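# Move the one filled canister into the yellow bay

## Task

Of the four canisters, exactly one holds something. Find it and set it inside the yellow taped bay so that no part of it sits on or beyond the tape. Return the other three to roughly their original spots. All four must end up standing upright, none toppled or leaning. Nothing may depend on the robot holding it in place when the scene ends.

## Robot and tools

Robot: a Hello Robot Stretch 4, about 1.6 m tall. It has one arm: an omni-wheel base, a lift that rides up a mast, a telescoping arm that reaches forward, a three-joint wrist (yaw, pitch, roll) and a two-finger gripper. The base rim lies within 0.23 m of the base origin.

Frames: the base frame sits on the floor under the base centre, with x forward, y left and z up. hand_pose is reported in this frame. It marks the point between the fingers, 0.015 m back from the tips, and it may be a little off. With every wrist joint at zero, the hand axes line up with the base axes. The odometry frame is the base frame as it was when the scene began.

execute_actions(actions, cameras): actions is a list holding one action, or an empty list to simply fetch state and images. An action may contain "base", "joints" or both, plus optional "pace" and "contact_limits". Alternatively it contains only {"end_of_arm": "enable_torque"}, which powers back up any wrist or gripper motor that shut itself off.
- base: a single command, and it is an offset from where the base last reported itself. translate_m moves straight, forward positive, -2 to 2 m. strafe_m moves sideways, left positive, -2 to 2 m. rotate_rad turns in place, counter-clockwise from above positive, -3.2 to 3.2 rad.
- joints: absolute targets keyed by name, in metres or radians. lift_m 0 to 1.2. arm_m 0 to 0.55. wrist_yaw_rad -1.134 to 4.276 (0 points forward, positive swings left, 3.14 folds it back; past 3.4 the arm may block it). wrist_pitch_rad -1.117 to 4.259 (0 level, 1.57 pointing down). wrist_roll_rad -1.117 to 4.259 (0 keeps the fingers level; positive turns clockwise when viewed from behind). gripper_m 0 to 0.08, the finger gap. A joint target past its range is clipped and run, with a note; any other bad value or unknown key rejects the whole call.
- pace: "slow", "default", "fast" or "max". Base speed tops out at 0.1, 0.3, 0.4 or 0.6 m/s and turning at 1, 2, 3 or 4 rad/s respectively, lowered further when the lift is above 0.2.
- contact_limits: only arm_m, from 0 (gentlest) to 0.75 (firmest), default 0.5.
- cameras: list of names from head_camera, head_left_camera, head_right_camera, wrist_camera, or "all"; omitted or null gives all, [] gives none.
Motions in one action begin together. Anything you omit may keep chasing its previous target. A single action runs at most 15 s.

wait(seconds): 0 to 10, commands nothing, returns state and images.
zoom_image(camera, region): region [x0, y0, x1, y1] in pixels of that camera's latest full picture, top-left origin, up to 504 by 504.
read_manual(section): only licence texts; moves nothing.
finished_scene(scene): pass the current scene number. Final; it reports success.

Cameras: head_camera looks forward and down from the mast top; turn the base to look elsewhere. head_left_camera and head_right_camera are fisheyes aimed more steeply down and show the base and arm. wrist_camera looks along the fingers, with the tips near the bottom of its picture.

Result fields: base_status and joint_status describe how the last accepted action ended. "done" means reached (for the base, the wheels turned the full amount even if they slipped). "off_target" means it stopped short and may still push. "contact_stop_at_<key>" means that part met something; it goes slack (a slack lift can sag under load, slack wheels can roll). "limit_stop_at_<name>" is a built-in limit; "limit_stop_at_tilt" means the robot leans past 6 degrees and lift, arm and wheels ignore commands until it levels; "limit_stop_at_own_body" is a self-collision block. "torque_fault" means a wrist or gripper motor went limp until enable_torque. If one call reports a stop, later motion calls in that same reply are skipped. on_its_own lists what the call did not command; "held at" is a held target, not a position. lidar_m gives 12 ranges in metres from the base origin, one per 30-degree sector counter-clockwise from straight ahead (4th left, 7th behind, 10th right); "-" means nothing seen or closer than 0.25 m; it misses clear objects and thin legs. wrist_depth_mm is a 7 by 7 grid of depths, 100 to 2000 mm, from top left. base_odometry counts wheel turns only; if turned_by_wheels and turned_by_imu disagree by more than about 0.1 rad, something slipped or was hit. base_tilt is in degrees, forward and right positive, with a fixed bias up to about 1.5. motor_effort is percent of maximum, with peak in brackets; wheel positive means turning right.

Gripping: command a gap smaller than the object; after a grip, "off_target" suggests something is held, "done" usually means nothing. A gripper effort held beyond roughly 50 shuts the motor off and may drop the object. To unfold the wrist at the start, send lift_m 0.4 with wrist_yaw_rad 0. Tilting the gripper up while rolled can trigger self-collision stops.

Avoid: turning or driving with over 1 kg held and arm_m above 0.2, especially at fast paces, since the robot may tip; steady hard pushing or pulling, worse when high or at a high contact limit; pressing the gripper into things with base or arm moves; drops, slams and knocking canisters over. Reading odd efforts at rest hints at contact or a load; a level gripper loaded beyond about 2.7 kg faults the wrist.

Each tool is called after "Request:" as name(argument=value, ...) on one line, values as JSON.

## Session

I'll start by looking at the current state of the robot and scene.

Request:
execute_actions(actions=[])

Scene clock: 0.00 s.
base_odometry: x=+0.000 y=+0.000 heading=+0.000 (m, m, rad; odometry frame)
turned_by_wheels: +0.000 (rad since the last result)
turned_by_imu: +0.000 (rad since the last result)
base_tilt: forward=+1.3 right=+1.1 (deg)
lidar_m: 1.71 0.74 0.78 1.66 1.09 1.11 2.02 1.12 1.66 1.63 0.82 1.74
base_status: not commanded
joint_positions: lift_m=+0.167 arm_m=+0.000 wrist_yaw_rad=+3.151 wrist_pitch_rad=+0.017 wrist_roll_rad=+0.016 gripper_m=+0.040
joint_status: not commanded
motor_effort: lift_m=+21 arm_m=-1 wrist_yaw_rad=+0 wrist_pitch_rad=-8 wrist_roll_rad=+0 gripper_m=+0 wheel_0=+0 wheel_1=-1 wheel_2=-1 (%)
hand_pose: x=-0.0424 y=+0.0853 z=+0.3418 quat_wxyz=(-0.005, -0.008, +0.008, +1.000) (m; base frame)
wrist_depth_mm: - 138 - - - - - / - 117 150 - - - 1983 / - 121 160 - - - - / 141 141 286 - - - 1042 / 231 - - - - - 976 / 640 1281 147 1229 149 1182 991 / 227 - - 946 - - 866
pictures: head_camera, head_left_camera, head_right_camera, wrist_camera
Images, in order (width x height): head_camera 420x560, head_left_camera 420x672, head_right_camera 420x672, wrist_camera 616x392.

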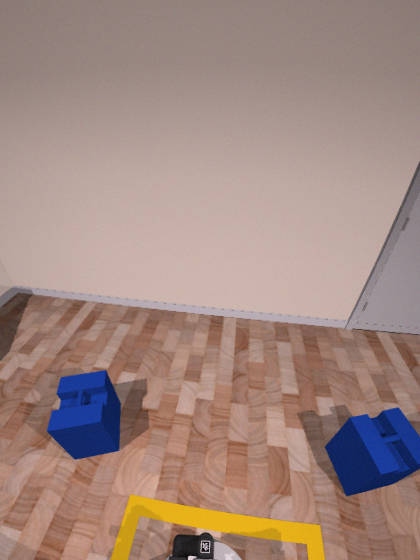

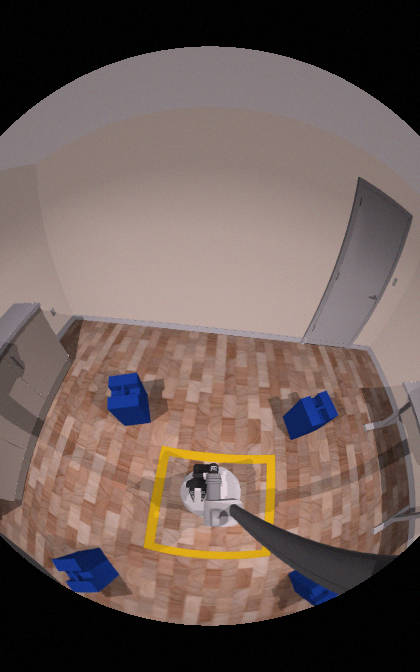

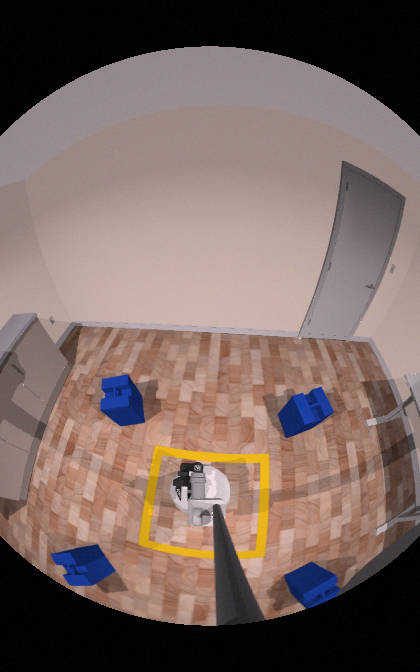

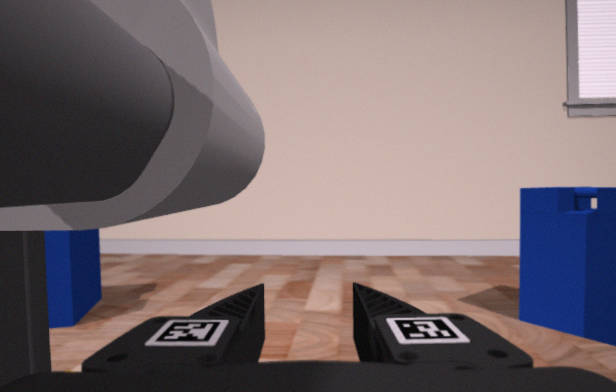

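Request:
zoom_image(camera="head_camera", region=[20, 350, 180, 480])

Request:
zoom_image(camera="head_camera", region=[280, 390, 420, 510])

Request:
zoom_image(camera="head_right_camera", region=[20, 340, 400, 640])

Region (20, 350, 180, 480) of head_camera's 420x560 image, scaled by 3.150, with more detail than that image has; it fills the top 410 rows of this view, and the rest is white.

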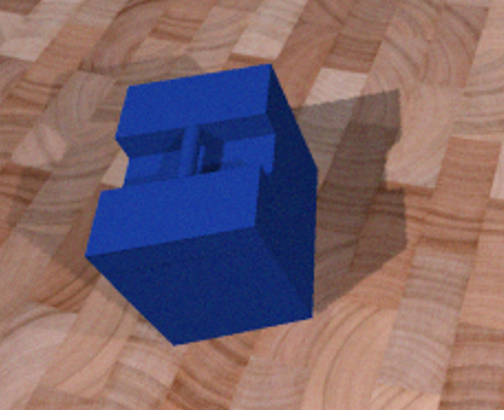

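Region (280, 390, 420, 510) of head_camera's 420x560 image, scaled by 3.600, with more detail than that image has; it fills the top 432 rows of this view, and the rest is white.

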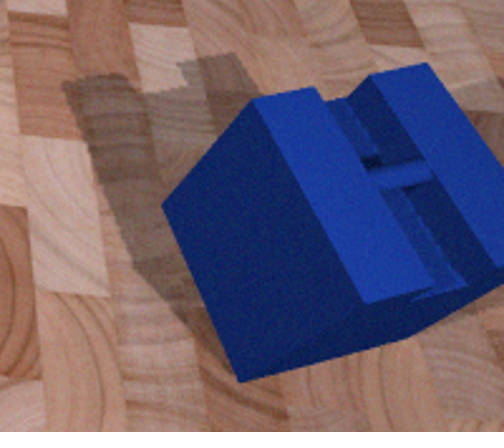

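Region (20, 340, 400, 640) of head_right_camera's 420x672 image, scaled by 1.326, with more detail than that image has; it fills the top 398 rows of this view, and the rest is white.

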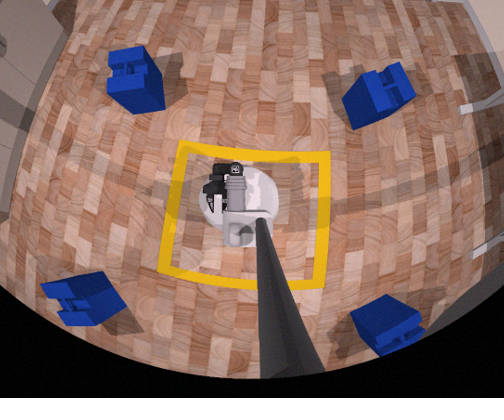

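Request:
execute_actions(actions=[{"base": {"rotate_rad": 0.867}, "joints": {"lift_m": 0.55, "wrist_yaw_rad": 0.0}}], cameras=["head_camera"])

Scene clock: 122.57 s.
base_odometry: x=+0.000 y=+0.000 heading=+0.867 (m, m, rad; odometry frame)
turned_by_wheels: +0.867 (rad since the last result)
turned_by_imu: +0.881 (rad since the last result)
base_tilt: forward=+1.4 right=+1.1 (deg)
lidar_m: 0.75 1.66 1.68 1.11 2.00 1.10 1.12 1.62 0.80 0.86 1.70 1.75
base_status: done
joint_positions: lift_m=+0.550 arm_m=+0.000 wrist_yaw_rad=+0.000 wrist_pitch_rad=+0.017 wrist_roll_rad=+0.016 gripper_m=+0.040
joint_status: all done
motor_effort: lift_m=+24(24) arm_m=-1(1) wrist_yaw_rad=-1(7) wrist_pitch_rad=-8(8) wrist_roll_rad=-1(1) gripper_m=+0(1) wheel_0=-2(9) wheel_1=-1(8) wheel_2=-1(11) (%)
hand_pose: x=+0.3838 y=-0.0873 z=+0.7245 quat_wxyz=(+1.000, +0.008, +0.008, +0.000) (m; base frame)
wrist_depth_mm: 1808 - - - - 1537 1336 / 1808 - - - - 1618 1336 / 1756 - - - - 1661 1336 / 1308 1499 1708 - - 1661 1397 / 1308 1499 1708 - - 1661 1366 / 1336 1464 147 - 149 1576 1397 / 1281 - - 1808 - - 1366
pictures: head_camera
Images, in order (width x height): head_camera 420x560.

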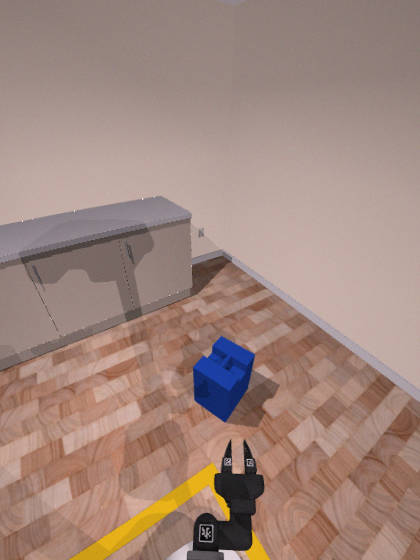

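Request:
execute_actions(actions=[{"base": {"translate_m": 0.45}, "joints": {"wrist_pitch_rad": 1.57, "wrist_roll_rad": 0.64, "gripper_m": 0.08, "arm_m": 0.35}}], cameras=["head_camera", "wrist_camera"])

Scene clock: 134.13 s.
base_odometry: x=+0.291 y=+0.343 heading=+0.867 (m, m, rad; odometry frame)
turned_by_wheels: +0.000 (rad since the last result)
turned_by_imu: +0.000 (rad since the last result)
base_tilt: forward=+1.4 right=+1.1 (deg)
lidar_m: 0.32 1.29 1.31 1.11 1.12 2.31 1.54 2.01 1.06 1.56 1.46 0.33
base_status: done
joint_positions: lift_m=+0.550 arm_m=+0.349 wrist_yaw_rad=+0.000 wrist_pitch_rad=+1.570 wrist_roll_rad=+0.640 gripper_m=+0.080
joint_status: all done
motor_effort: lift_m=+23(24) arm_m=+6(6) wrist_yaw_rad=+0(0) wrist_pitch_rad=+0(5) wrist_roll_rad=+0(5) gripper_m=+3(2) wheel_0=+1(5) wheel_1=+0(7) wheel_2=+0(8) (%)
hand_pose: x=+0.5201 y=-0.0874 z=+0.5154 quat_wxyz=(+0.672, +0.222, +0.671, -0.222) (m; base frame)
wrist_depth_mm: 668 668 668 668 661 668 661 / 683 676 676 668 668 661 668 / 676 676 282 281 281 668 661 / 676 676 282 282 282 668 661 / 683 683 349 286 347 668 668 / 683 676 336 336 349 676 668 / - - 285 287 285 - -
pictures: head_camera, wrist_camera
Images, in order (width x height): head_camera 420x560, wrist_camera 616x392.

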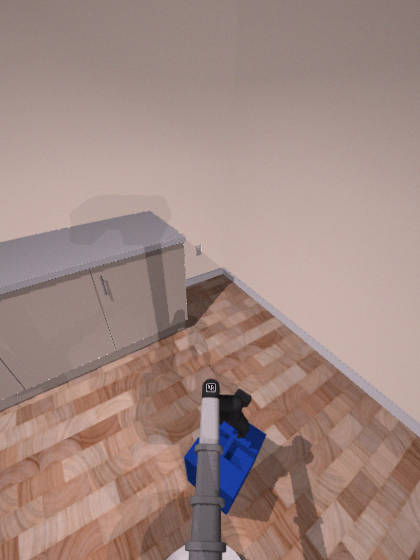

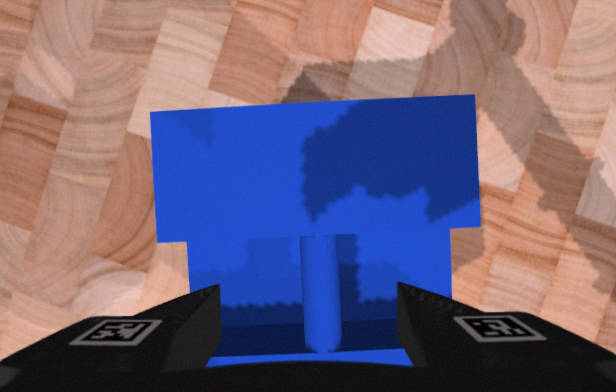

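Request:
execute_actions(actions=[{"base": {"strafe_m": 0.025}, "joints": {"arm_m": 0.303, "lift_m": 0.47}}], cameras=["wrist_camera"])

Scene clock: 171.10 s.
base_odometry: x=+0.272 y=+0.359 heading=+0.867 (m, m, rad; odometry frame)
turned_by_wheels: +0.000 (rad since the last result)
turned_by_imu: -0.001 (rad since the last result)
base_tilt: forward=+1.3 right=+1.1 (deg)
lidar_m: 0.35 1.28 1.30 1.10 1.11 2.29 1.55 2.02 1.07 1.59 1.47 0.33
base_status: done
joint_positions: lift_m=+0.470 arm_m=+0.304 wrist_yaw_rad=+0.000 wrist_pitch_rad=+1.570 wrist_roll_rad=+0.640 gripper_m=+0.080
joint_status: all done
motor_effort: lift_m=+19(21) arm_m=-6(6) wrist_yaw_rad=+1(0) wrist_pitch_rad=-1(1) wrist_roll_rad=+0(0) gripper_m=+2(2) wheel_0=+0(9) wheel_1=+0(9) wheel_2=+0(3) (%)
hand_pose: x=+0.4750 y=-0.0874 z=+0.4357 quat_wxyz=(+0.671, +0.222, +0.671, -0.222) (m; base frame)
wrist_depth_mm: 597 201 200 200 200 198 585 / 591 202 201 201 200 200 580 / 597 202 202 202 200 200 580 / 597 591 268 210 267 591 585 / 597 597 268 207 267 268 591 / 603 270 204 207 205 213 591 / - - 204 204 203 - -
pictures: wrist_camera
Images, in order (width x height): wrist_camera 616x392.

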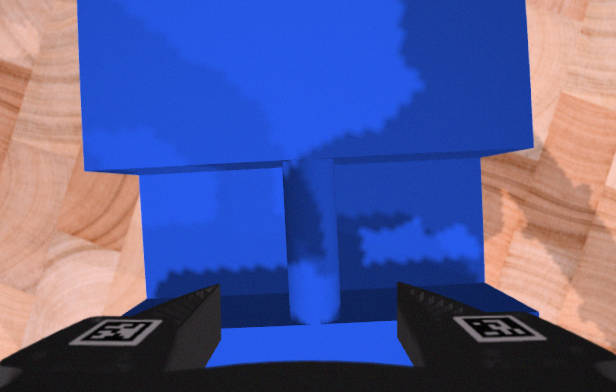

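Request:
execute_actions(actions=[{"joints": {"lift_m": 0.395}}], cameras=["wrist_camera"])

Scene clock: 188.47 s.
base_odometry: x=+0.272 y=+0.359 heading=+0.867 (m, m, rad; odometry frame)
turned_by_wheels: +0.000 (rad since the last result)
turned_by_imu: -0.001 (rad since the last result)
base_tilt: forward=+1.4 right=+1.1 (deg)
lidar_m: 0.34 1.27 1.29 1.10 1.12 2.30 1.54 2.03 1.07 1.58 1.48 0.32
base_status: not commanded
joint_positions: lift_m=+0.395 arm_m=+0.304 wrist_yaw_rad=+0.000 wrist_pitch_rad=+1.570 wrist_roll_rad=+0.640 gripper_m=+0.080
joint_status: all done
motor_effort: lift_m=+19(19) arm_m=-6(5) wrist_yaw_rad=+1(1) wrist_pitch_rad=-1(1) wrist_roll_rad=+0(0) gripper_m=+2(3) wheel_0=+0(0) wheel_1=+0(0) wheel_2=+0(0) (%)
hand_pose: x=+0.4750 y=-0.0874 z=+0.3607 quat_wxyz=(+0.671, +0.222, +0.671, -0.222) (m; base frame)
wrist_depth_mm: 126 126 125 125 125 124 - / 127 126 126 126 125 125 125 / 127 127 126 126 135 148 347 / 517 193 193 129 192 191 512 / 521 194 194 129 192 191 512 / 521 194 194 129 192 192 512 / - - 161 129 152 - -
pictures: wrist_camera
Images, in order (width x height): wrist_camera 616x392.

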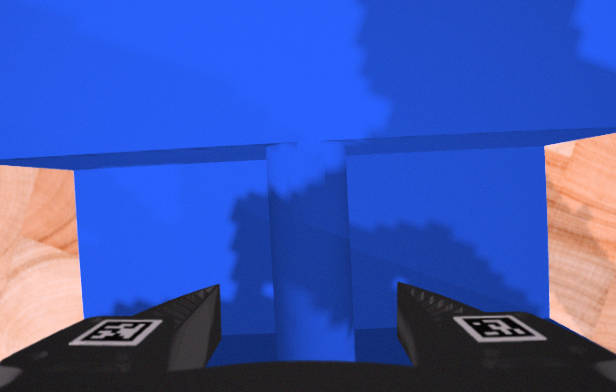

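Request:
execute_actions(actions=[{"joints": {"gripper_m": 0.0}}], cameras=["wrist_camera"])

Scene clock: 196.87 s.
base_odometry: x=+0.272 y=+0.359 heading=+0.867 (m, m, rad; odometry frame)
turned_by_wheels: +0.000 (rad since the last result)
turned_by_imu: -0.001 (rad since the last result)
base_tilt: forward=+1.3 right=+1.2 (deg)
lidar_m: 0.34 1.28 1.30 1.09 1.13 2.29 1.54 2.02 1.07 1.58 1.47 0.33
base_status: not commanded
joint_positions: lift_m=+0.395 arm_m=+0.304 wrist_yaw_rad=+0.000 wrist_pitch_rad=+1.571 wrist_roll_rad=+0.640 gripper_m=+0.028
joint_status: gripper_m off_target (ended at +0.028, target +0.000)
on_its_own: gripper_m is held at +0.022, not at your +0.000, by its contact guard: the fingers met something
motor_effort: lift_m=+19(19) arm_m=-5(6) wrist_yaw_rad=+1(2) wrist_pitch_rad=-2(5) wrist_roll_rad=+1(0) gripper_m=-45(76) wheel_0=+0(0) wheel_1=+0(0) wheel_2=+0(0) (%)
hand_pose: x=+0.4748 y=-0.0874 z=+0.3607 quat_wxyz=(+0.671, +0.222, +0.671, -0.222) (m; base frame)
wrist_depth_mm: 126 126 125 125 125 124 - / 126 126 125 125 125 125 124 / 126 126 126 126 134 146 349 / 517 193 193 128 191 191 512 / 521 193 193 128 192 191 512 / 521 194 141 130 171 192 512 / 525 - - 130 - - -
pictures: wrist_camera
Images, in order (width x height): wrist_camera 616x392.

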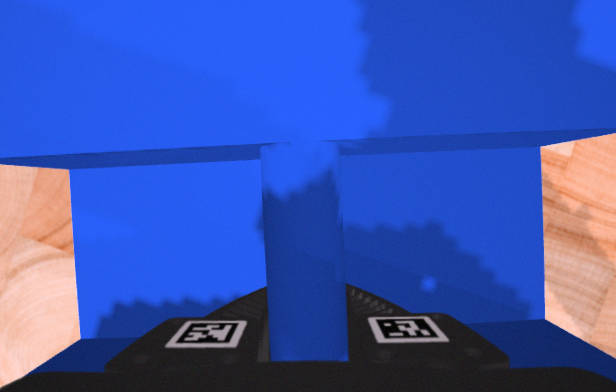

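Request:
execute_actions(actions=[{"joints": {"lift_m": 0.425}, "pace": "slow"}], cameras=["head_camera"])

Scene clock: 201.70 s.
base_odometry: x=+0.272 y=+0.359 heading=+0.867 (m, m, rad; odometry frame)
turned_by_wheels: +0.000 (rad since the last result)
turned_by_imu: -0.001 (rad since the last result)
base_tilt: forward=+1.4 right=+1.1 (deg)
lidar_m: 0.33 1.27 1.30 1.09 1.10 2.30 1.56 2.03 1.07 1.58 1.45 0.31
base_status: not commanded
joint_positions: lift_m=+0.424 arm_m=+0.304 wrist_yaw_rad=+0.000 wrist_pitch_rad=+1.571 wrist_roll_rad=+0.640 gripper_m=+0.028
joint_status: all done
on_its_own: gripper_m is held at +0.022, not at your +0.000, by its contact guard: the fingers met something
motor_effort: lift_m=+28(29) arm_m=-5(5) wrist_yaw_rad=+1(0) wrist_pitch_rad=-1(3) wrist_roll_rad=+0(0) gripper_m=-44(47) wheel_0=+0(0) wheel_1=+0(0) wheel_2=+0(0) (%)
hand_pose: x=+0.4749 y=-0.0874 z=+0.3900 quat_wxyz=(+0.671, +0.222, +0.671, -0.222) (m; base frame)
wrist_depth_mm: 136 135 135 135 135 135 - / 134 134 134 134 133 133 133 / 133 133 133 133 133 135 159 / 544 197 197 134 197 197 539 / 549 195 195 132 195 195 535 / 549 193 141 131 171 193 539 / 554 - - 131 - - 180
pictures: head_camera
Images, in order (width x height): head_camera 420x560.

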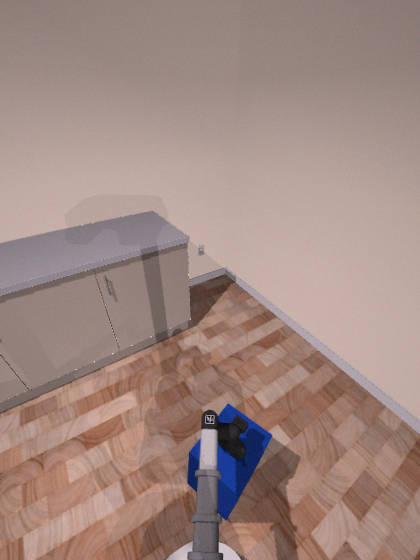

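Request:
execute_actions(actions=[{"joints": {"lift_m": 0.39}}], cameras=[])

Request:
execute_actions(actions=[{"joints": {"gripper_m": 0.08}}], cameras=[])

Scene clock: 210.10 s.
base_odometry: x=+0.272 y=+0.359 heading=+0.867 (m, m, rad; odometry frame)
turned_by_wheels: +0.000 (rad since the last result)
turned_by_imu: -0.001 (rad since the last result)
base_tilt: forward=+1.3 right=+1.2 (deg)
lidar_m: 0.34 1.28 1.31 1.09 1.11 2.29 1.54 2.01 1.07 1.59 1.47 0.33
base_status: not commanded
joint_positions: lift_m=+0.391 arm_m=+0.304 wrist_yaw_rad=-0.002 wrist_pitch_rad=+1.576 wrist_roll_rad=+0.640 gripper_m=+0.027
joint_status: all done
on_its_own: gripper_m is held at +0.022, not at your +0.000, by its contact guard: the fingers met something
motor_effort: lift_m=+8(25) arm_m=-4(5) wrist_yaw_rad=+8(8) wrist_pitch_rad=-18(19) wrist_roll_rad=+0(0) gripper_m=-45(45) wheel_0=+0(0) wheel_1=+0(0) wheel_2=+0(0) (%)
hand_pose: x=+0.4732 y=-0.0874 z=+0.3566 quat_wxyz=(+0.669, +0.223, +0.673, -0.224) (m; base frame)
wrist_depth_mm: 126 126 125 125 125 125 - / 126 126 126 125 125 125 125 / 127 127 126 126 126 127 171 / 521 193 192 129 192 191 508 / 521 193 193 129 193 192 512 / 521 194 141 130 171 192 512 / 181 - - 130 - - 167
pictures: none
No camera images: the call's "cameras" was empty. Leave "cameras" out to get every camera's image.

Scene clock: 211.30 s.
base_odometry: x=+0.272 y=+0.359 heading=+0.867 (m, m, rad; odometry frame)
turned_by_wheels: +0.000 (rad since the last result)
turned_by_imu: +0.000 (rad since the last result)
base_tilt: forward=+1.3 right=+1.2 (deg)
lidar_m: 0.34 1.28 1.31 1.10 1.12 2.29 1.54 2.01 1.07 1.56 1.47 0.33
base_status: not commanded
joint_positions: lift_m=+0.390 arm_m=+0.304 wrist_yaw_rad=+0.000 wrist_pitch_rad=+1.570 wrist_roll_rad=+0.640 gripper_m=+0.080
joint_status: all done
motor_effort: lift_m=+18(18) arm_m=-3(3) wrist_yaw_rad=+2(8) wrist_pitch_rad=-1(18) wrist_roll_rad=+0(0) gripper_m=+1(38) wheel_0=+0(0) wheel_1=+0(0) wheel_2=-1(0) (%)
hand_pose: x=+0.4746 y=-0.0874 z=+0.3558 quat_wxyz=(+0.671, +0.223, +0.671, -0.222) (m; base frame)
wrist_depth_mm: 121 121 121 120 120 120 - / 122 121 121 121 120 120 120 / 122 122 121 121 126 128 172 / 512 188 187 124 186 186 508 / 512 189 189 124 187 187 508 / 525 189 189 124 188 187 512 / - - 158 125 156 - -
pictures: none
No camera images: the call's "cameras" was empty. Leave "cameras" out to get every camera's image.

Request:
execute_actions(actions=[{"joints": {"lift_m": 0.5}}], cameras=[])

Request:
execute_actions(actions=[{"base": {"rotate_rad": 2.025}, "pace": "fast"}], cameras=["head_camera"])

Scene clock: 239.43 s.
base_odometry: x=+0.272 y=+0.359 heading=+0.867 (m, m, rad; odometry frame)
turned_by_wheels: +0.000 (rad since the last result)
turned_by_imu: -0.001 (rad since the last result)
base_tilt: forward=+1.3 right=+1.2 (deg)
lidar_m: 0.33 1.27 1.31 1.07 1.12 2.29 1.55 2.03 1.07 1.58 1.47 0.32
base_status: not commanded
joint_positions: lift_m=+0.500 arm_m=+0.304 wrist_yaw_rad=+0.000 wrist_pitch_rad=+1.570 wrist_roll_rad=+0.640 gripper_m=+0.080
joint_status: all done
motor_effort: lift_m=+23(23) arm_m=-3(3) wrist_yaw_rad=+1(2) wrist_pitch_rad=-1(2) wrist_roll_rad=+0(0) gripper_m=+2(2) wheel_0=+0(0) wheel_1=+0(0) wheel_2=+0(0) (%)
hand_pose: x=+0.4746 y=-0.0874 z=+0.4653 quat_wxyz=(+0.671, +0.223, +0.671, -0.222) (m; base frame)
wrist_depth_mm: 621 231 230 229 229 229 615 / 621 231 230 229 229 229 615 / 627 233 232 231 229 230 615 / 627 621 298 296 297 615 621 / 627 627 300 298 298 627 621 / 627 235 233 233 233 248 621 / - - 234 234 233 - -
pictures: none
No camera images: the call's "cameras" was empty. Leave "cameras" out to get every camera's image.

Scene clock: 241.37 s.
base_odometry: x=+0.272 y=+0.359 heading=+2.892 (m, m, rad; odometry frame)
turned_by_wheels: +2.025 (rad since the last result)
turned_by_imu: +2.061 (rad since the last result)
base_tilt: forward=+1.4 right=+1.1 (deg)
lidar_m: 1.09 2.26 1.54 2.00 1.07 1.62 1.47 0.34 0.33 1.31 1.30 1.19
base_status: done
joint_positions: lift_m=+0.500 arm_m=+0.304 wrist_yaw_rad=+0.000 wrist_pitch_rad=+1.570 wrist_roll_rad=+0.640 gripper_m=+0.080
joint_status: not commanded
motor_effort: lift_m=+23(24) arm_m=-4(4) wrist_yaw_rad=+0(1) wrist_pitch_rad=+0(1) wrist_roll_rad=+0(0) gripper_m=+4(3) wheel_0=-1(12) wheel_1=+0(11) wheel_2=+0(10) (%)
hand_pose: x=+0.4749 y=-0.0874 z=+0.4654 quat_wxyz=(+0.672, +0.222, +0.671, -0.222) (m; base frame)
wrist_depth_mm: 621 621 615 615 621 609 609 / 621 627 621 621 615 615 615 / 621 627 621 621 615 609 615 / 627 621 627 621 621 615 621 / 627 627 621 621 615 615 621 / 634 627 627 627 621 627 621 / - - 627 627 627 - -
pictures: head_camera
Images, in order (width x height): head_camera 420x560.

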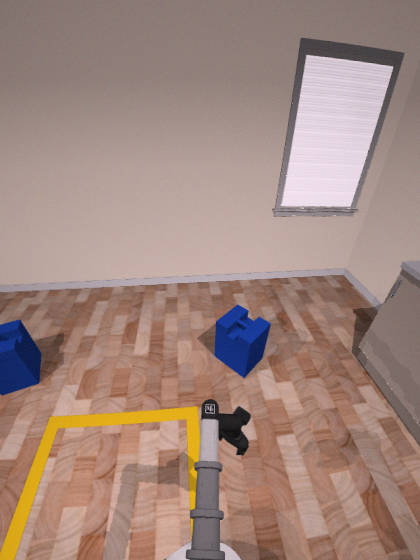

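Request:
zoom_image(camera="head_camera", region=[190, 290, 300, 390])

Region (190, 290, 300, 390) of head_camera's 420x560 image, scaled by 4.582, with more detail than that image has; it fills the top 458 rows of this view, and the rest is white.

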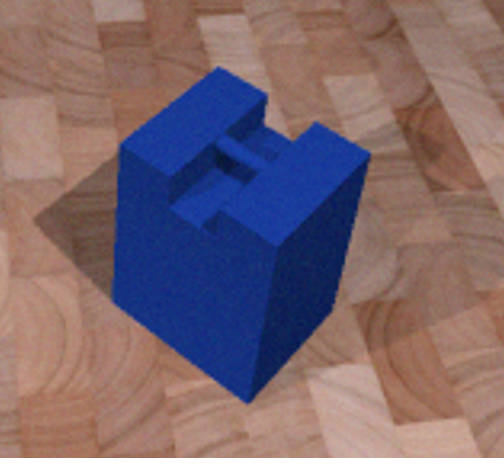

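Request:
execute_actions(actions=[{"base": {"rotate_rad": -0.112}, "joints": {"wrist_roll_rad": -0.93, "arm_m": 0.35}}], cameras=[])

Request:
execute_actions(actions=[{"base": {"translate_m": 0.746}, "pace": "fast"}], cameras=["wrist_camera"])

Scene clock: 301.10 s.
base_odometry: x=+0.272 y=+0.359 heading=+2.780 (m, m, rad; odometry frame)
turned_by_wheels: -0.112 (rad since the last result)
turned_by_imu: -0.114 (rad since the last result)
base_tilt: forward=+1.4 right=+1.2 (deg)
lidar_m: 1.10 2.24 1.54 2.01 1.07 1.72 1.48 0.48 0.32 0.41 1.28 1.50
base_status: done
joint_positions: lift_m=+0.500 arm_m=+0.349 wrist_yaw_rad=+0.000 wrist_pitch_rad=+1.570 wrist_roll_rad=-0.930 gripper_m=+0.080
joint_status: all done
motor_effort: lift_m=+23(23) arm_m=+6(7) wrist_yaw_rad=+0(0) wrist_pitch_rad=+0(1) wrist_roll_rad=-1(5) gripper_m=+2(2) wheel_0=+2(7) wheel_1=-1(5) wheel_2=+2(11) (%)
hand_pose: x=+0.5200 y=-0.0874 z=+0.4654 quat_wxyz=(+0.632, -0.317, +0.632, +0.317) (m; base frame)
wrist_depth_mm: 615 609 615 615 615 615 621 / 615 621 621 615 615 615 615 / 621 615 615 621 621 621 615 / 621 621 621 627 621 615 621 / 627 621 627 621 634 621 627 / 466 539 621 634 621 627 627 / - - 627 627 627 - -
pictures: none
No camera images: the call's "cameras" was empty. Leave "cameras" out to get every camera's image.

Scene clock: 304.23 s.
base_odometry: x=-0.426 y=+0.623 heading=+2.780 (m, m, rad; odometry frame)
turned_by_wheels: +0.000 (rad since the last result)
turned_by_imu: +0.002 (rad since the last result)
base_tilt: forward=+1.2 right=+1.2 (deg)
lidar_m: 0.37 1.53 1.79 1.34 2.17 1.56 0.98 0.93 1.30 1.08 1.07 0.35
base_status: done
joint_positions: lift_m=+0.500 arm_m=+0.349 wrist_yaw_rad=+0.000 wrist_pitch_rad=+1.570 wrist_roll_rad=-0.930 gripper_m=+0.080
joint_status: not commanded
motor_effort: lift_m=+23(23) arm_m=+6(6) wrist_yaw_rad=+1(1) wrist_pitch_rad=+0(0) wrist_roll_rad=-2(2) gripper_m=+3(3) wheel_0=+1(9) wheel_1=+1(9) wheel_2=+2(14) (%)
hand_pose: x=+0.5201 y=-0.0874 z=+0.4654 quat_wxyz=(+0.632, -0.317, +0.632, +0.317) (m; base frame)
wrist_depth_mm: 615 229 229 229 230 229 615 / 621 230 229 230 230 230 615 / 621 230 230 231 231 230 621 / 615 615 298 259 297 621 621 / 621 621 297 298 297 627 621 / 473 294 233 234 233 258 627 / - - 234 233 234 - -
pictures: wrist_camera
Images, in order (width x height): wrist_camera 616x392.

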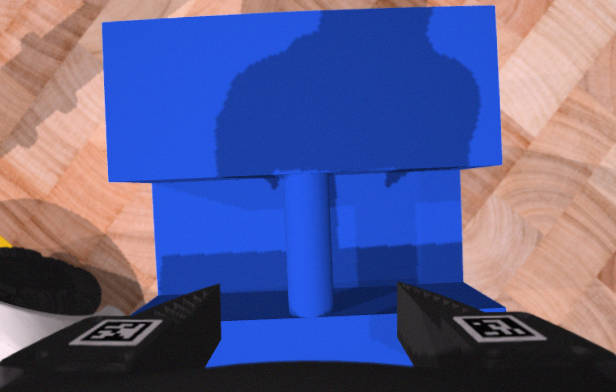

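Request:
execute_actions(actions=[{"joints": {"lift_m": 0.395}}], cameras=[])

Request:
execute_actions(actions=[{"joints": {"gripper_m": 0.0}}], cameras=["wrist_camera"])

Scene clock: 311.73 s.
base_odometry: x=-0.426 y=+0.623 heading=+2.780 (m, m, rad; odometry frame)
turned_by_wheels: +0.000 (rad since the last result)
turned_by_imu: -0.001 (rad since the last result)
base_tilt: forward=+1.3 right=+1.1 (deg)
lidar_m: 0.37 1.53 1.76 1.33 2.19 1.57 0.99 0.93 1.31 1.08 1.07 0.36
base_status: not commanded
joint_positions: lift_m=+0.395 arm_m=+0.349 wrist_yaw_rad=+0.000 wrist_pitch_rad=+1.570 wrist_roll_rad=-0.930 gripper_m=+0.080
joint_status: all done
motor_effort: lift_m=+18(22) arm_m=+6(6) wrist_yaw_rad=+1(1) wrist_pitch_rad=-1(1) wrist_roll_rad=-2(2) gripper_m=+2(3) wheel_0=+1(1) wheel_1=+1(1) wheel_2=+2(2) (%)
hand_pose: x=+0.5201 y=-0.0874 z=+0.3608 quat_wxyz=(+0.632, -0.317, +0.632, +0.317) (m; base frame)
wrist_depth_mm: 125 125 125 125 125 125 - / 125 125 125 125 125 125 125 / 126 125 126 126 126 126 126 / 512 192 192 128 191 193 517 / 517 193 193 129 193 193 517 / 452 193 193 129 193 194 517 / - - 174 129 167 - -
pictures: none
No camera images: the call's "cameras" was empty. Leave "cameras" out to get every camera's image.

Scene clock: 312.93 s.
base_odometry: x=-0.426 y=+0.623 heading=+2.780 (m, m, rad; odometry frame)
turned_by_wheels: +0.000 (rad since the last result)
turned_by_imu: +0.000 (rad since the last result)
base_tilt: forward=+1.3 right=+1.1 (deg)
lidar_m: 0.37 1.53 1.79 1.33 2.17 1.56 0.98 0.92 1.30 1.10 1.06 0.37
base_status: not commanded
joint_positions: lift_m=+0.395 arm_m=+0.349 wrist_yaw_rad=+0.000 wrist_pitch_rad=+1.570 wrist_roll_rad=-0.930 gripper_m=+0.028
joint_status: gripper_m off_target (ended at +0.028, target +0.000)
on_its_own: gripper_m is held at +0.022, not at your +0.000, by its contact guard: the fingers met something
motor_effort: lift_m=+19(19) arm_m=+5(6) wrist_yaw_rad=+0(1) wrist_pitch_rad=+1(3) wrist_roll_rad=+1(2) gripper_m=-46(73) wheel_0=+1(1) wheel_1=+1(1) wheel_2=+2(2) (%)
hand_pose: x=+0.5203 y=-0.0874 z=+0.3607 quat_wxyz=(+0.632, -0.317, +0.632, +0.317) (m; base frame)
wrist_depth_mm: 125 125 125 125 125 125 - / 125 125 125 125 125 125 125 / 125 126 125 126 126 126 126 / 512 192 192 128 192 193 521 / 512 192 193 129 193 193 517 / 462 193 141 130 171 193 525 / 392 - - 130 - - 175
pictures: wrist_camera
Images, in order (width x height): wrist_camera 616x392.

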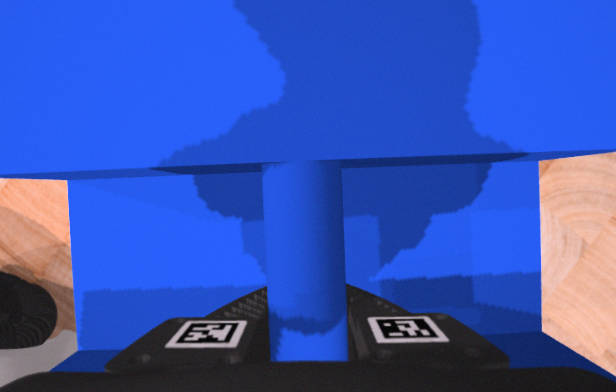

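Request:
execute_actions(actions=[{"joints": {"lift_m": 0.425}, "pace": "slow"}], cameras=[])

Scene clock: 316.07 s.
base_odometry: x=-0.426 y=+0.623 heading=+2.780 (m, m, rad; odometry frame)
turned_by_wheels: +0.000 (rad since the last result)
turned_by_imu: -0.001 (rad since the last result)
base_tilt: forward=+1.4 right=+1.1 (deg)
lidar_m: 0.37 1.52 1.76 1.33 2.19 1.56 0.99 0.92 1.30 1.08 1.07 0.35
base_status: not commanded
joint_positions: lift_m=+0.424 arm_m=+0.349 wrist_yaw_rad=+0.000 wrist_pitch_rad=+1.570 wrist_roll_rad=-0.930 gripper_m=+0.028
joint_status: all done
on_its_own: gripper_m is held at +0.022, not at your +0.000, by its contact guard: the fingers met something
motor_effort: lift_m=+28(28) arm_m=+5(5) wrist_yaw_rad=+0(0) wrist_pitch_rad=-1(2) wrist_roll_rad=+0(0) gripper_m=-46(46) wheel_0=+1(1) wheel_1=+1(1) wheel_2=+2(2) (%)
hand_pose: x=+0.5201 y=-0.0874 z=+0.3900 quat_wxyz=(+0.632, -0.317, +0.632, +0.317) (m; base frame)
wrist_depth_mm: 134 134 135 135 135 135 - / 132 133 133 133 133 134 134 / 131 132 132 132 132 133 133 / 544 196 196 133 197 197 544 / 544 195 195 132 195 195 539 / 449 193 141 131 172 194 544 / 389 - - 130 - - 544
pictures: none
No camera images: the call's "cameras" was empty. Leave "cameras" out to get every camera's image.

Request:
execute_actions(actions=[{"joints": {"lift_m": 0.39}}], cameras=[])

Request:
execute_actions(actions=[{"joints": {"gripper_m": 0.08}}], cameras=[])

Request:
execute_actions(actions=[{"joints": {"lift_m": 0.5}}], cameras=[])

Scene clock: 322.27 s.
base_odometry: x=-0.426 y=+0.623 heading=+2.780 (m, m, rad; odometry frame)
turned_by_wheels: +0.000 (rad since the last result)
turned_by_imu: -0.001 (rad since the last result)
base_tilt: forward=+1.3 right=+1.2 (deg)
lidar_m: 0.37 1.52 1.80 1.32 2.19 1.57 0.98 0.91 1.30 1.07 1.07 0.36
base_status: not commanded
joint_positions: lift_m=+0.391 arm_m=+0.349 wrist_yaw_rad=-0.002 wrist_pitch_rad=+1.576 wrist_roll_rad=-0.930 gripper_m=+0.027
joint_status: all done
on_its_own: gripper_m is held at +0.022, not at your +0.000, by its contact guard: the fingers met something
motor_effort: lift_m=+8(26) arm_m=+5(5) wrist_yaw_rad=+7(7) wrist_pitch_rad=-18(19) wrist_roll_rad=+0(0) gripper_m=-45(46) wheel_0=+1(1) wheel_1=+0(1) wheel_2=+1(2) (%)
hand_pose: x=+0.5186 y=-0.0874 z=+0.3566 quat_wxyz=(+0.631, -0.316, +0.634, +0.317) (m; base frame)
wrist_depth_mm: 125 125 125 125 125 125 - / 125 125 125 125 125 125 125 / 126 125 126 125 126 126 126 / 517 192 192 129 192 192 517 / 512 192 193 129 193 193 521 / 462 193 141 130 172 194 517 / 382 - - 130 - - 189
pictures: none
No camera images: the call's "cameras" was empty. Leave "cameras" out to get every camera's image.

Scene clock: 323.47 s.
base_odometry: x=-0.426 y=+0.623 heading=+2.780 (m, m, rad; odometry frame)
turned_by_wheels: +0.000 (rad since the last result)
turned_by_imu: +0.000 (rad since the last result)
base_tilt: forward=+1.4 right=+1.1 (deg)
lidar_m: 0.38 1.52 1.78 1.33 2.20 1.57 0.98 0.90 1.30 1.08 1.06 0.35
base_status: not commanded
joint_positions: lift_m=+0.390 arm_m=+0.349 wrist_yaw_rad=+0.000 wrist_pitch_rad=+1.570 wrist_roll_rad=-0.930 gripper_m=+0.080
joint_status: all done
motor_effort: lift_m=+18(18) arm_m=+5(5) wrist_yaw_rad=+2(7) wrist_pitch_rad=-2(18) wrist_roll_rad=+0(0) gripper_m=+1(44) wheel_0=+1(1) wheel_1=+1(1) wheel_2=+1(1) (%)
hand_pose: x=+0.5200 y=-0.0874 z=+0.3558 quat_wxyz=(+0.632, -0.317, +0.632, +0.317) (m; base frame)
wrist_depth_mm: 120 120 120 120 120 120 - / 121 121 120 120 120 121 121 / 121 121 121 121 121 121 121 / 508 187 187 123 187 187 508 / 508 187 187 124 188 188 512 / 433 188 189 124 188 189 512 / - - 171 125 168 - -
pictures: none
No camera images: the call's "cameras" was empty. Leave "cameras" out to get every camera's image.

Scene clock: 324.97 s.
base_odometry: x=-0.426 y=+0.623 heading=+2.780 (m, m, rad; odometry frame)
turned_by_wheels: +0.000 (rad since the last result)
turned_by_imu: +0.000 (rad since the last result)
base_tilt: forward=+1.3 right=+1.2 (deg)
lidar_m: 0.37 1.53 1.79 1.33 2.17 1.55 0.98 0.92 1.28 1.08 1.07 0.38
base_status: not commanded
joint_positions: lift_m=+0.500 arm_m=+0.349 wrist_yaw_rad=+0.000 wrist_pitch_rad=+1.570 wrist_roll_rad=-0.930 gripper_m=+0.080
joint_status: all done
motor_effort: lift_m=+24(25) arm_m=+5(5) wrist_yaw_rad=+2(2) wrist_pitch_rad=-2(2) wrist_roll_rad=-1(0) gripper_m=+2(3) wheel_0=+1(1) wheel_1=+1(1) wheel_2=+1(1) (%)
hand_pose: x=+0.5201 y=-0.0874 z=+0.4653 quat_wxyz=(+0.632, -0.317, +0.632, +0.317) (m; base frame)
wrist_depth_mm: 615 229 229 230 229 230 615 / 615 230 229 230 229 231 621 / 621 231 231 230 231 231 621 / 627 621 298 250 298 621 627 / 615 621 298 297 298 621 621 / 469 255 233 234 234 272 621 / - - 234 233 233 - -
pictures: none
No camera images: the call's "cameras" was empty. Leave "cameras" out to get every camera's image.

Request:
execute_actions(actions=[{"base": {"rotate_rad": 1.55}, "pace": "fast"}], cameras=["head_camera"])

Scene clock: 338.23 s.
base_odometry: x=-0.426 y=+0.623 heading=-1.953 (m, m, rad; odometry frame)
turned_by_wheels: +1.550 (rad since the last result)
turned_by_imu: +1.577 (rad since the last result)
base_tilt: forward=+1.4 right=+1.1 (deg)
lidar_m: 1.32 2.19 1.55 2.20 0.91 1.31 1.10 1.10 0.35 0.36 1.52 1.76
base_status: done
joint_positions: lift_m=+0.500 arm_m=+0.349 wrist_yaw_rad=+0.000 wrist_pitch_rad=+1.570 wrist_roll_rad=-0.930 gripper_m=+0.080
joint_status: not commanded
motor_effort: lift_m=+23(24) arm_m=+4(5) wrist_yaw_rad=+0(1) wrist_pitch_rad=+1(2) wrist_roll_rad=+0(0) gripper_m=+3(2) wheel_0=+2(12) wheel_1=-1(10) wheel_2=+2(8) (%)
hand_pose: x=+0.5204 y=-0.0874 z=+0.4654 quat_wxyz=(+0.632, -0.317, +0.632, +0.317) (m; base frame)
wrist_depth_mm: 615 615 615 615 621 609 615 / 615 621 615 621 621 615 615 / 621 621 621 621 621 621 621 / 627 621 615 627 621 627 621 / 621 621 621 627 621 627 621 / 473 549 621 627 621 621 627 / - - 627 627 627 - -
pictures: head_camera
Images, in order (width x height): head_camera 420x560.

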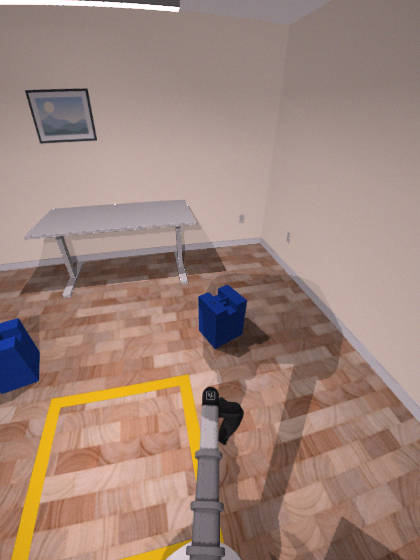

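Request:
zoom_image(camera="head_camera", region=[180, 275, 270, 355])

Region (180, 275, 270, 355) of head_camera's 420x560 image, scaled by 5.600, with more detail than that image has.

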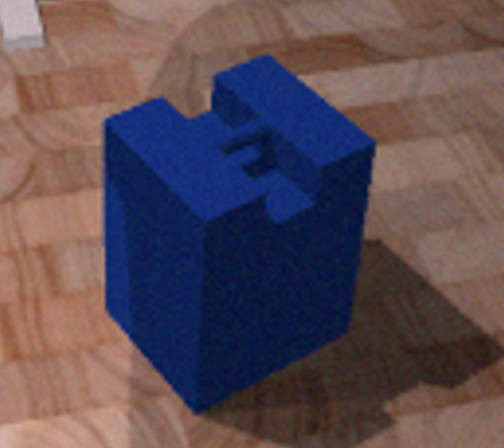

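Request:
execute_actions(actions=[{"base": {"translate_m": 1.03}, "joints": {"wrist_roll_rad": 0.974, "arm_m": 0.3}, "pace": "fast"}], cameras=["wrist_camera"])

Scene clock: 400.90 s.
base_odometry: x=-0.809 y=-0.333 heading=-1.952 (m, m, rad; odometry frame)
turned_by_wheels: +0.000 (rad since the last result)
turned_by_imu: +0.002 (rad since the last result)
base_tilt: forward=+1.3 right=+1.1 (deg)
lidar_m: 0.31 1.18 1.36 1.24 2.47 1.60 2.11 1.02 1.45 1.24 1.25 0.37
base_status: done
joint_positions: lift_m=+0.500 arm_m=+0.301 wrist_yaw_rad=+0.000 wrist_pitch_rad=+1.570 wrist_roll_rad=+0.974 gripper_m=+0.080
joint_status: all done
motor_effort: lift_m=+23(23) arm_m=-5(5) wrist_yaw_rad=+1(0) wrist_pitch_rad=-1(2) wrist_roll_rad=+1(5) gripper_m=+2(2) wheel_0=+1(9) wheel_1=+1(6) wheel_2=+3(19) (%)
hand_pose: x=+0.4720 y=-0.0874 z=+0.4654 quat_wxyz=(+0.625, +0.331, +0.625, -0.331) (m; base frame)
wrist_depth_mm: 627 615 621 609 621 609 609 / 627 231 231 230 229 609 609 / 627 232 231 230 229 615 615 / 627 234 232 231 231 615 615 / 634 627 300 298 298 621 615 / 634 301 279 273 291 615 621 / - - 235 236 234 - -
pictures: wrist_camera
Images, in order (width x height): wrist_camera 616x392.

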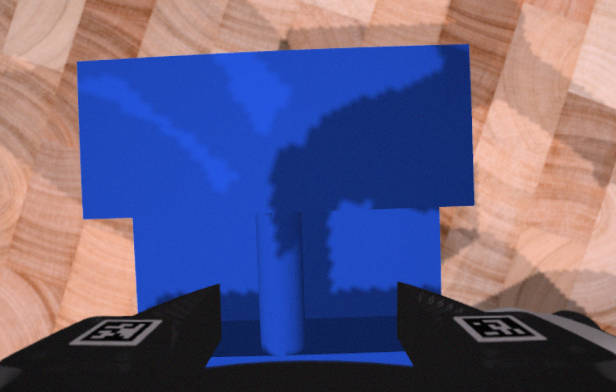

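Request:
execute_actions(actions=[{"base": {"strafe_m": 0.03}, "joints": {"lift_m": 0.47}}], cameras=["wrist_camera"])

Scene clock: 412.43 s.
base_odometry: x=-0.782 y=-0.344 heading=-1.952 (m, m, rad; odometry frame)
turned_by_wheels: +0.000 (rad since the last result)
turned_by_imu: -0.001 (rad since the last result)
base_tilt: forward=+1.3 right=+1.1 (deg)
lidar_m: 0.32 1.17 1.38 1.21 2.45 1.58 2.12 1.04 1.48 1.27 1.28 0.34
base_status: done
joint_positions: lift_m=+0.470 arm_m=+0.301 wrist_yaw_rad=+0.000 wrist_pitch_rad=+1.570 wrist_roll_rad=+0.974 gripper_m=+0.080
joint_status: all done
motor_effort: lift_m=+19(21) arm_m=-5(5) wrist_yaw_rad=+2(1) wrist_pitch_rad=+0(0) wrist_roll_rad=+0(1) gripper_m=+2(4) wheel_0=-2(9) wheel_1=+1(9) wheel_2=+0(2) (%)
hand_pose: x=+0.4720 y=-0.0874 z=+0.4357 quat_wxyz=(+0.625, +0.331, +0.625, -0.331) (m; base frame)
wrist_depth_mm: 597 201 200 200 199 198 580 / 591 202 202 200 200 199 580 / 591 202 202 201 200 200 585 / 597 270 268 207 267 585 585 / 603 597 270 209 267 591 585 / 603 270 214 211 224 260 585 / - - 204 203 203 - -
pictures: wrist_camera
Images, in order (width x height): wrist_camera 616x392.

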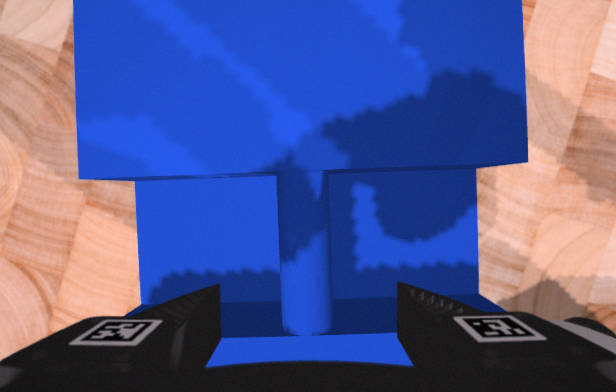

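Request:
execute_actions(actions=[{"joints": {"lift_m": 0.395}}], cameras=[])

Request:
execute_actions(actions=[{"joints": {"gripper_m": 0.0}}], cameras=[])

Request:
execute_actions(actions=[{"joints": {"lift_m": 0.425}, "pace": "slow"}], cameras=[])

Scene clock: 420.73 s.
base_odometry: x=-0.782 y=-0.344 heading=-1.952 (m, m, rad; odometry frame)
turned_by_wheels: +0.000 (rad since the last result)
turned_by_imu: -0.001 (rad since the last result)
base_tilt: forward=+1.3 right=+1.2 (deg)
lidar_m: 0.31 1.17 1.37 1.22 2.45 1.59 2.12 1.03 1.49 1.27 1.27 0.36
base_status: not commanded
joint_positions: lift_m=+0.395 arm_m=+0.301 wrist_yaw_rad=+0.000 wrist_pitch_rad=+1.570 wrist_roll_rad=+0.974 gripper_m=+0.080
joint_status: all done
motor_effort: lift_m=+19(18) arm_m=-5(5) wrist_yaw_rad=+1(1) wrist_pitch_rad=-1(0) wrist_roll_rad=+1(0) gripper_m=+1(3) wheel_0=-2(2) wheel_1=+1(1) wheel_2=+0(0) (%)
hand_pose: x=+0.4720 y=-0.0874 z=+0.3607 quat_wxyz=(+0.625, +0.331, +0.625, -0.331) (m; base frame)
wrist_depth_mm: 126 126 126 125 124 124 - / 126 126 126 125 125 125 124 / 127 126 126 126 125 125 125 / 521 193 193 129 191 191 512 / 525 195 193 129 192 191 512 / 525 194 194 129 193 191 512 / - - 173 129 167 - -
pictures: none
No camera images: the call's "cameras" was empty. Leave "cameras" out to get every camera's image.

Scene clock: 421.93 s.
base_odometry: x=-0.782 y=-0.344 heading=-1.952 (m, m, rad; odometry frame)
turned_by_wheels: +0.000 (rad since the last result)
turned_by_imu: +0.000 (rad since the last result)
base_tilt: forward=+1.4 right=+1.2 (deg)
lidar_m: 0.32 1.18 1.37 1.20 2.45 1.58 2.12 1.04 1.50 1.27 1.27 0.34
base_status: not commanded
joint_positions: lift_m=+0.395 arm_m=+0.301 wrist_yaw_rad=+0.000 wrist_pitch_rad=+1.570 wrist_roll_rad=+0.974 gripper_m=+0.028
joint_status: gripper_m off_target (ended at +0.028, target +0.000)
on_its_own: gripper_m is held at +0.022, not at your +0.000, by its contact guard: the fingers met something
motor_effort: lift_m=+19(19) arm_m=-5(5) wrist_yaw_rad=+0(2) wrist_pitch_rad=+1(5) wrist_roll_rad=+0(2) gripper_m=-46(75) wheel_0=-1(2) wheel_1=+1(1) wheel_2=+0(0) (%)
hand_pose: x=+0.4722 y=-0.0874 z=+0.3607 quat_wxyz=(+0.625, +0.331, +0.625, -0.330) (m; base frame)
wrist_depth_mm: 126 126 125 125 125 124 - / 126 126 126 125 125 124 124 / 127 127 126 126 125 125 125 / 521 193 193 128 191 191 508 / 521 194 194 129 192 191 512 / 521 195 141 130 171 192 512 / 530 - - 130 - - 175
pictures: none
No camera images: the call's "cameras" was empty. Leave "cameras" out to get every camera's image.

Scene clock: 423.00 s.
base_odometry: x=-0.782 y=-0.344 heading=-1.952 (m, m, rad; odometry frame)
turned_by_wheels: +0.000 (rad since the last result)
turned_by_imu: +0.000 (rad since the last result)
base_tilt: forward=+1.4 right=+1.2 (deg)
lidar_m: 0.29 1.17 1.39 1.20 2.45 1.58 2.11 1.05 1.50 1.26 1.28 0.34
base_status: not commanded
joint_positions: lift_m=+0.424 arm_m=+0.301 wrist_yaw_rad=+0.000 wrist_pitch_rad=+1.570 wrist_roll_rad=+0.974 gripper_m=+0.028
joint_status: all done
on_its_own: gripper_m is held at +0.022, not at your +0.000, by its contact guard: the fingers met something
motor_effort: lift_m=+28(28) arm_m=-5(5) wrist_yaw_rad=-1(1) wrist_pitch_rad=-1(4) wrist_roll_rad=+0(0) gripper_m=-46(46) wheel_0=-2(2) wheel_1=+1(1) wheel_2=+0(0) (%)
hand_pose: x=+0.4720 y=-0.0874 z=+0.3900 quat_wxyz=(+0.625, +0.331, +0.625, -0.331) (m; base frame)
wrist_depth_mm: 130 130 130 129 129 129 - / 130 130 129 129 129 128 128 / 130 129 129 129 129 128 128 / 549 195 195 131 193 193 539 / 554 195 194 131 193 192 535 / 554 195 141 131 171 193 539 / 554 - - 130 - - 190
pictures: none
No camera images: the call's "cameras" was empty. Leave "cameras" out to get every camera's image.

Request:
execute_actions(actions=[{"joints": {"lift_m": 0.39}}], cameras=[])

Request:
execute_actions(actions=[{"joints": {"gripper_m": 0.08}}], cameras=[])

Request:
execute_actions(actions=[{"joints": {"lift_m": 0.5}}], cameras=[])

Scene clock: 430.50 s.
base_odometry: x=-0.782 y=-0.344 heading=-1.952 (m, m, rad; odometry frame)
turned_by_wheels: +0.000 (rad since the last result)
turned_by_imu: -0.001 (rad since the last result)
base_tilt: forward=+1.3 right=+1.1 (deg)
lidar_m: 0.33 1.17 1.37 1.21 2.44 1.56 2.11 1.04 1.50 1.28 1.28 0.34
base_status: not commanded
joint_positions: lift_m=+0.391 arm_m=+0.301 wrist_yaw_rad=-0.002 wrist_pitch_rad=+1.575 wrist_roll_rad=+0.974 gripper_m=+0.027
joint_status: all done
on_its_own: gripper_m is held at +0.022, not at your +0.000, by its contact guard: the fingers met something
motor_effort: lift_m=+8(27) arm_m=-4(5) wrist_yaw_rad=+7(7) wrist_pitch_rad=-16(17) wrist_roll_rad=+0(0) gripper_m=-44(46) wheel_0=-1(2) wheel_1=+1(1) wheel_2=+1(0) (%)
hand_pose: x=+0.4704 y=-0.0874 z=+0.3566 quat_wxyz=(+0.623, +0.331, +0.626, -0.332) (m; base frame)
wrist_depth_mm: 126 126 126 125 125 124 - / 126 126 126 126 125 125 124 / 127 127 126 126 126 125 125 / 521 193 193 129 191 191 508 / 521 194 194 129 192 192 512 / 525 195 141 130 171 192 517 / 525 - - 130 - - 186
pictures: none
No camera images: the call's "cameras" was empty. Leave "cameras" out to get every camera's image.

Scene clock: 431.70 s.
base_odometry: x=-0.782 y=-0.344 heading=-1.952 (m, m, rad; odometry frame)
turned_by_wheels: +0.000 (rad since the last result)
turned_by_imu: +0.000 (rad since the last result)
base_tilt: forward=+1.4 right=+1.2 (deg)
lidar_m: 0.32 1.17 1.37 1.21 2.44 1.59 2.12 1.04 1.48 1.29 1.27 0.32
base_status: not commanded
joint_positions: lift_m=+0.390 arm_m=+0.301 wrist_yaw_rad=+0.000 wrist_pitch_rad=+1.570 wrist_roll_rad=+0.974 gripper_m=+0.080
joint_status: all done
motor_effort: lift_m=+18(18) arm_m=-4(4) wrist_yaw_rad=+1(6) wrist_pitch_rad=+0(16) wrist_roll_rad=+0(1) gripper_m=+3(49) wheel_0=-2(1) wheel_1=+1(1) wheel_2=+0(0) (%)
hand_pose: x=+0.4718 y=-0.0874 z=+0.3558 quat_wxyz=(+0.625, +0.331, +0.625, -0.331) (m; base frame)
wrist_depth_mm: 121 121 120 120 120 119 - / 121 121 121 120 120 120 119 / 122 122 121 121 120 120 120 / 517 188 188 123 186 186 504 / 517 189 189 123 187 186 508 / 521 188 189 124 187 187 504 / - - 171 125 168 - -
pictures: none
No camera images: the call's "cameras" was empty. Leave "cameras" out to get every camera's image.

Scene clock: 433.20 s.
base_odometry: x=-0.782 y=-0.344 heading=-1.952 (m, m, rad; odometry frame)
turned_by_wheels: +0.000 (rad since the last result)
turned_by_imu: +0.000 (rad since the last result)
base_tilt: forward=+1.3 right=+1.1 (deg)
lidar_m: 0.31 1.16 1.36 1.22 2.45 1.59 2.12 1.05 1.51 1.28 1.27 0.34
base_status: not commanded
joint_positions: lift_m=+0.500 arm_m=+0.301 wrist_yaw_rad=+0.000 wrist_pitch_rad=+1.570 wrist_roll_rad=+0.974 gripper_m=+0.080
joint_status: all done
motor_effort: lift_m=+24(24) arm_m=-4(4) wrist_yaw_rad=+1(1) wrist_pitch_rad=+0(0) wrist_roll_rad=+0(0) gripper_m=+2(1) wheel_0=-2(2) wheel_1=+1(1) wheel_2=+0(0) (%)
hand_pose: x=+0.4718 y=-0.0874 z=+0.4653 quat_wxyz=(+0.625, +0.331, +0.625, -0.331) (m; base frame)
wrist_depth_mm: 615 231 229 229 229 228 609 / 621 231 230 229 229 229 603 / 627 232 231 231 229 229 615 / 621 634 298 263 296 615 615 / 627 634 301 297 298 615 615 / 634 282 233 234 233 268 621 / - - 234 234 233 - -
pictures: none
No camera images: the call's "cameras" was empty. Leave "cameras" out to get every camera's image.

Request:
execute_actions(actions=[{"base": {"rotate_rad": 1.69}, "pace": "fast"}], cameras=["head_camera"])

Scene clock: 471.17 s.
base_odometry: x=-0.782 y=-0.344 heading=-0.262 (m, m, rad; odometry frame)
turned_by_wheels: +1.690 (rad since the last result)
turned_by_imu: +1.719 (rad since the last result)
base_tilt: forward=+1.4 right=+1.2 (deg)
lidar_m: 1.21 1.80 1.59 1.15 1.03 1.39 1.27 1.30 0.30 0.32 1.20 1.51
base_status: done
joint_positions: lift_m=+0.500 arm_m=+0.301 wrist_yaw_rad=+0.000 wrist_pitch_rad=+1.570 wrist_roll_rad=+0.974 gripper_m=+0.080
joint_status: not commanded
motor_effort: lift_m=+23(24) arm_m=-4(4) wrist_yaw_rad=-1(1) wrist_pitch_rad=+0(1) wrist_roll_rad=+1(1) gripper_m=+3(2) wheel_0=+1(11) wheel_1=-1(11) wheel_2=+1(12) (%)
hand_pose: x=+0.4719 y=-0.0874 z=+0.4654 quat_wxyz=(+0.625, +0.331, +0.625, -0.331) (m; base frame)
wrist_depth_mm: 621 621 621 615 621 615 609 / 621 621 621 621 615 615 609 / 634 627 621 621 615 615 615 / 627 627 621 621 627 615 609 / 634 627 621 627 615 621 615 / 634 627 627 627 627 615 621 / - - 634 621 621 - -
pictures: head_camera
Images, in order (width x height): head_camera 420x560.

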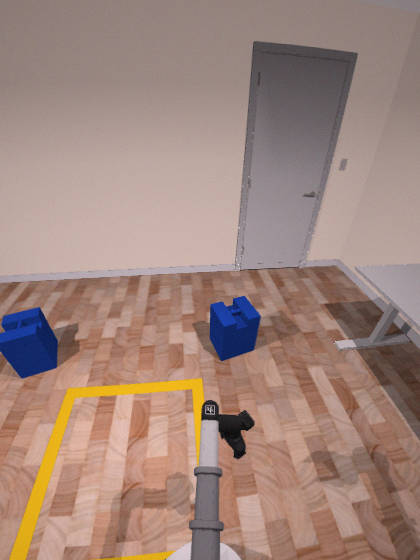

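Request:
zoom_image(camera="head_camera", region=[190, 285, 280, 370])

Region (190, 285, 280, 370) of head_camera's 420x560 image, scaled by 5.600, with more detail than that image has.

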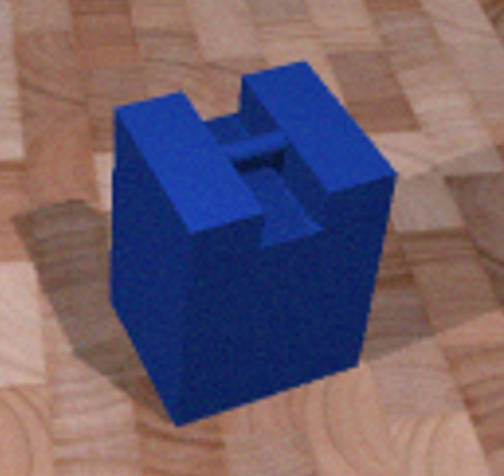

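Request:
zoom_image(camera="head_camera", region=[0, 360, 240, 560])

Region (0, 360, 240, 560) of head_camera's 420x560 image, scaled by 2.100, with more detail than that image has.

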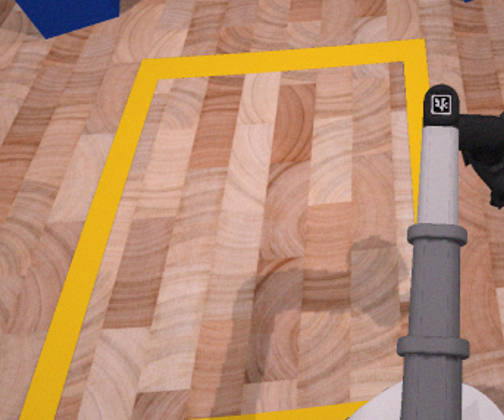

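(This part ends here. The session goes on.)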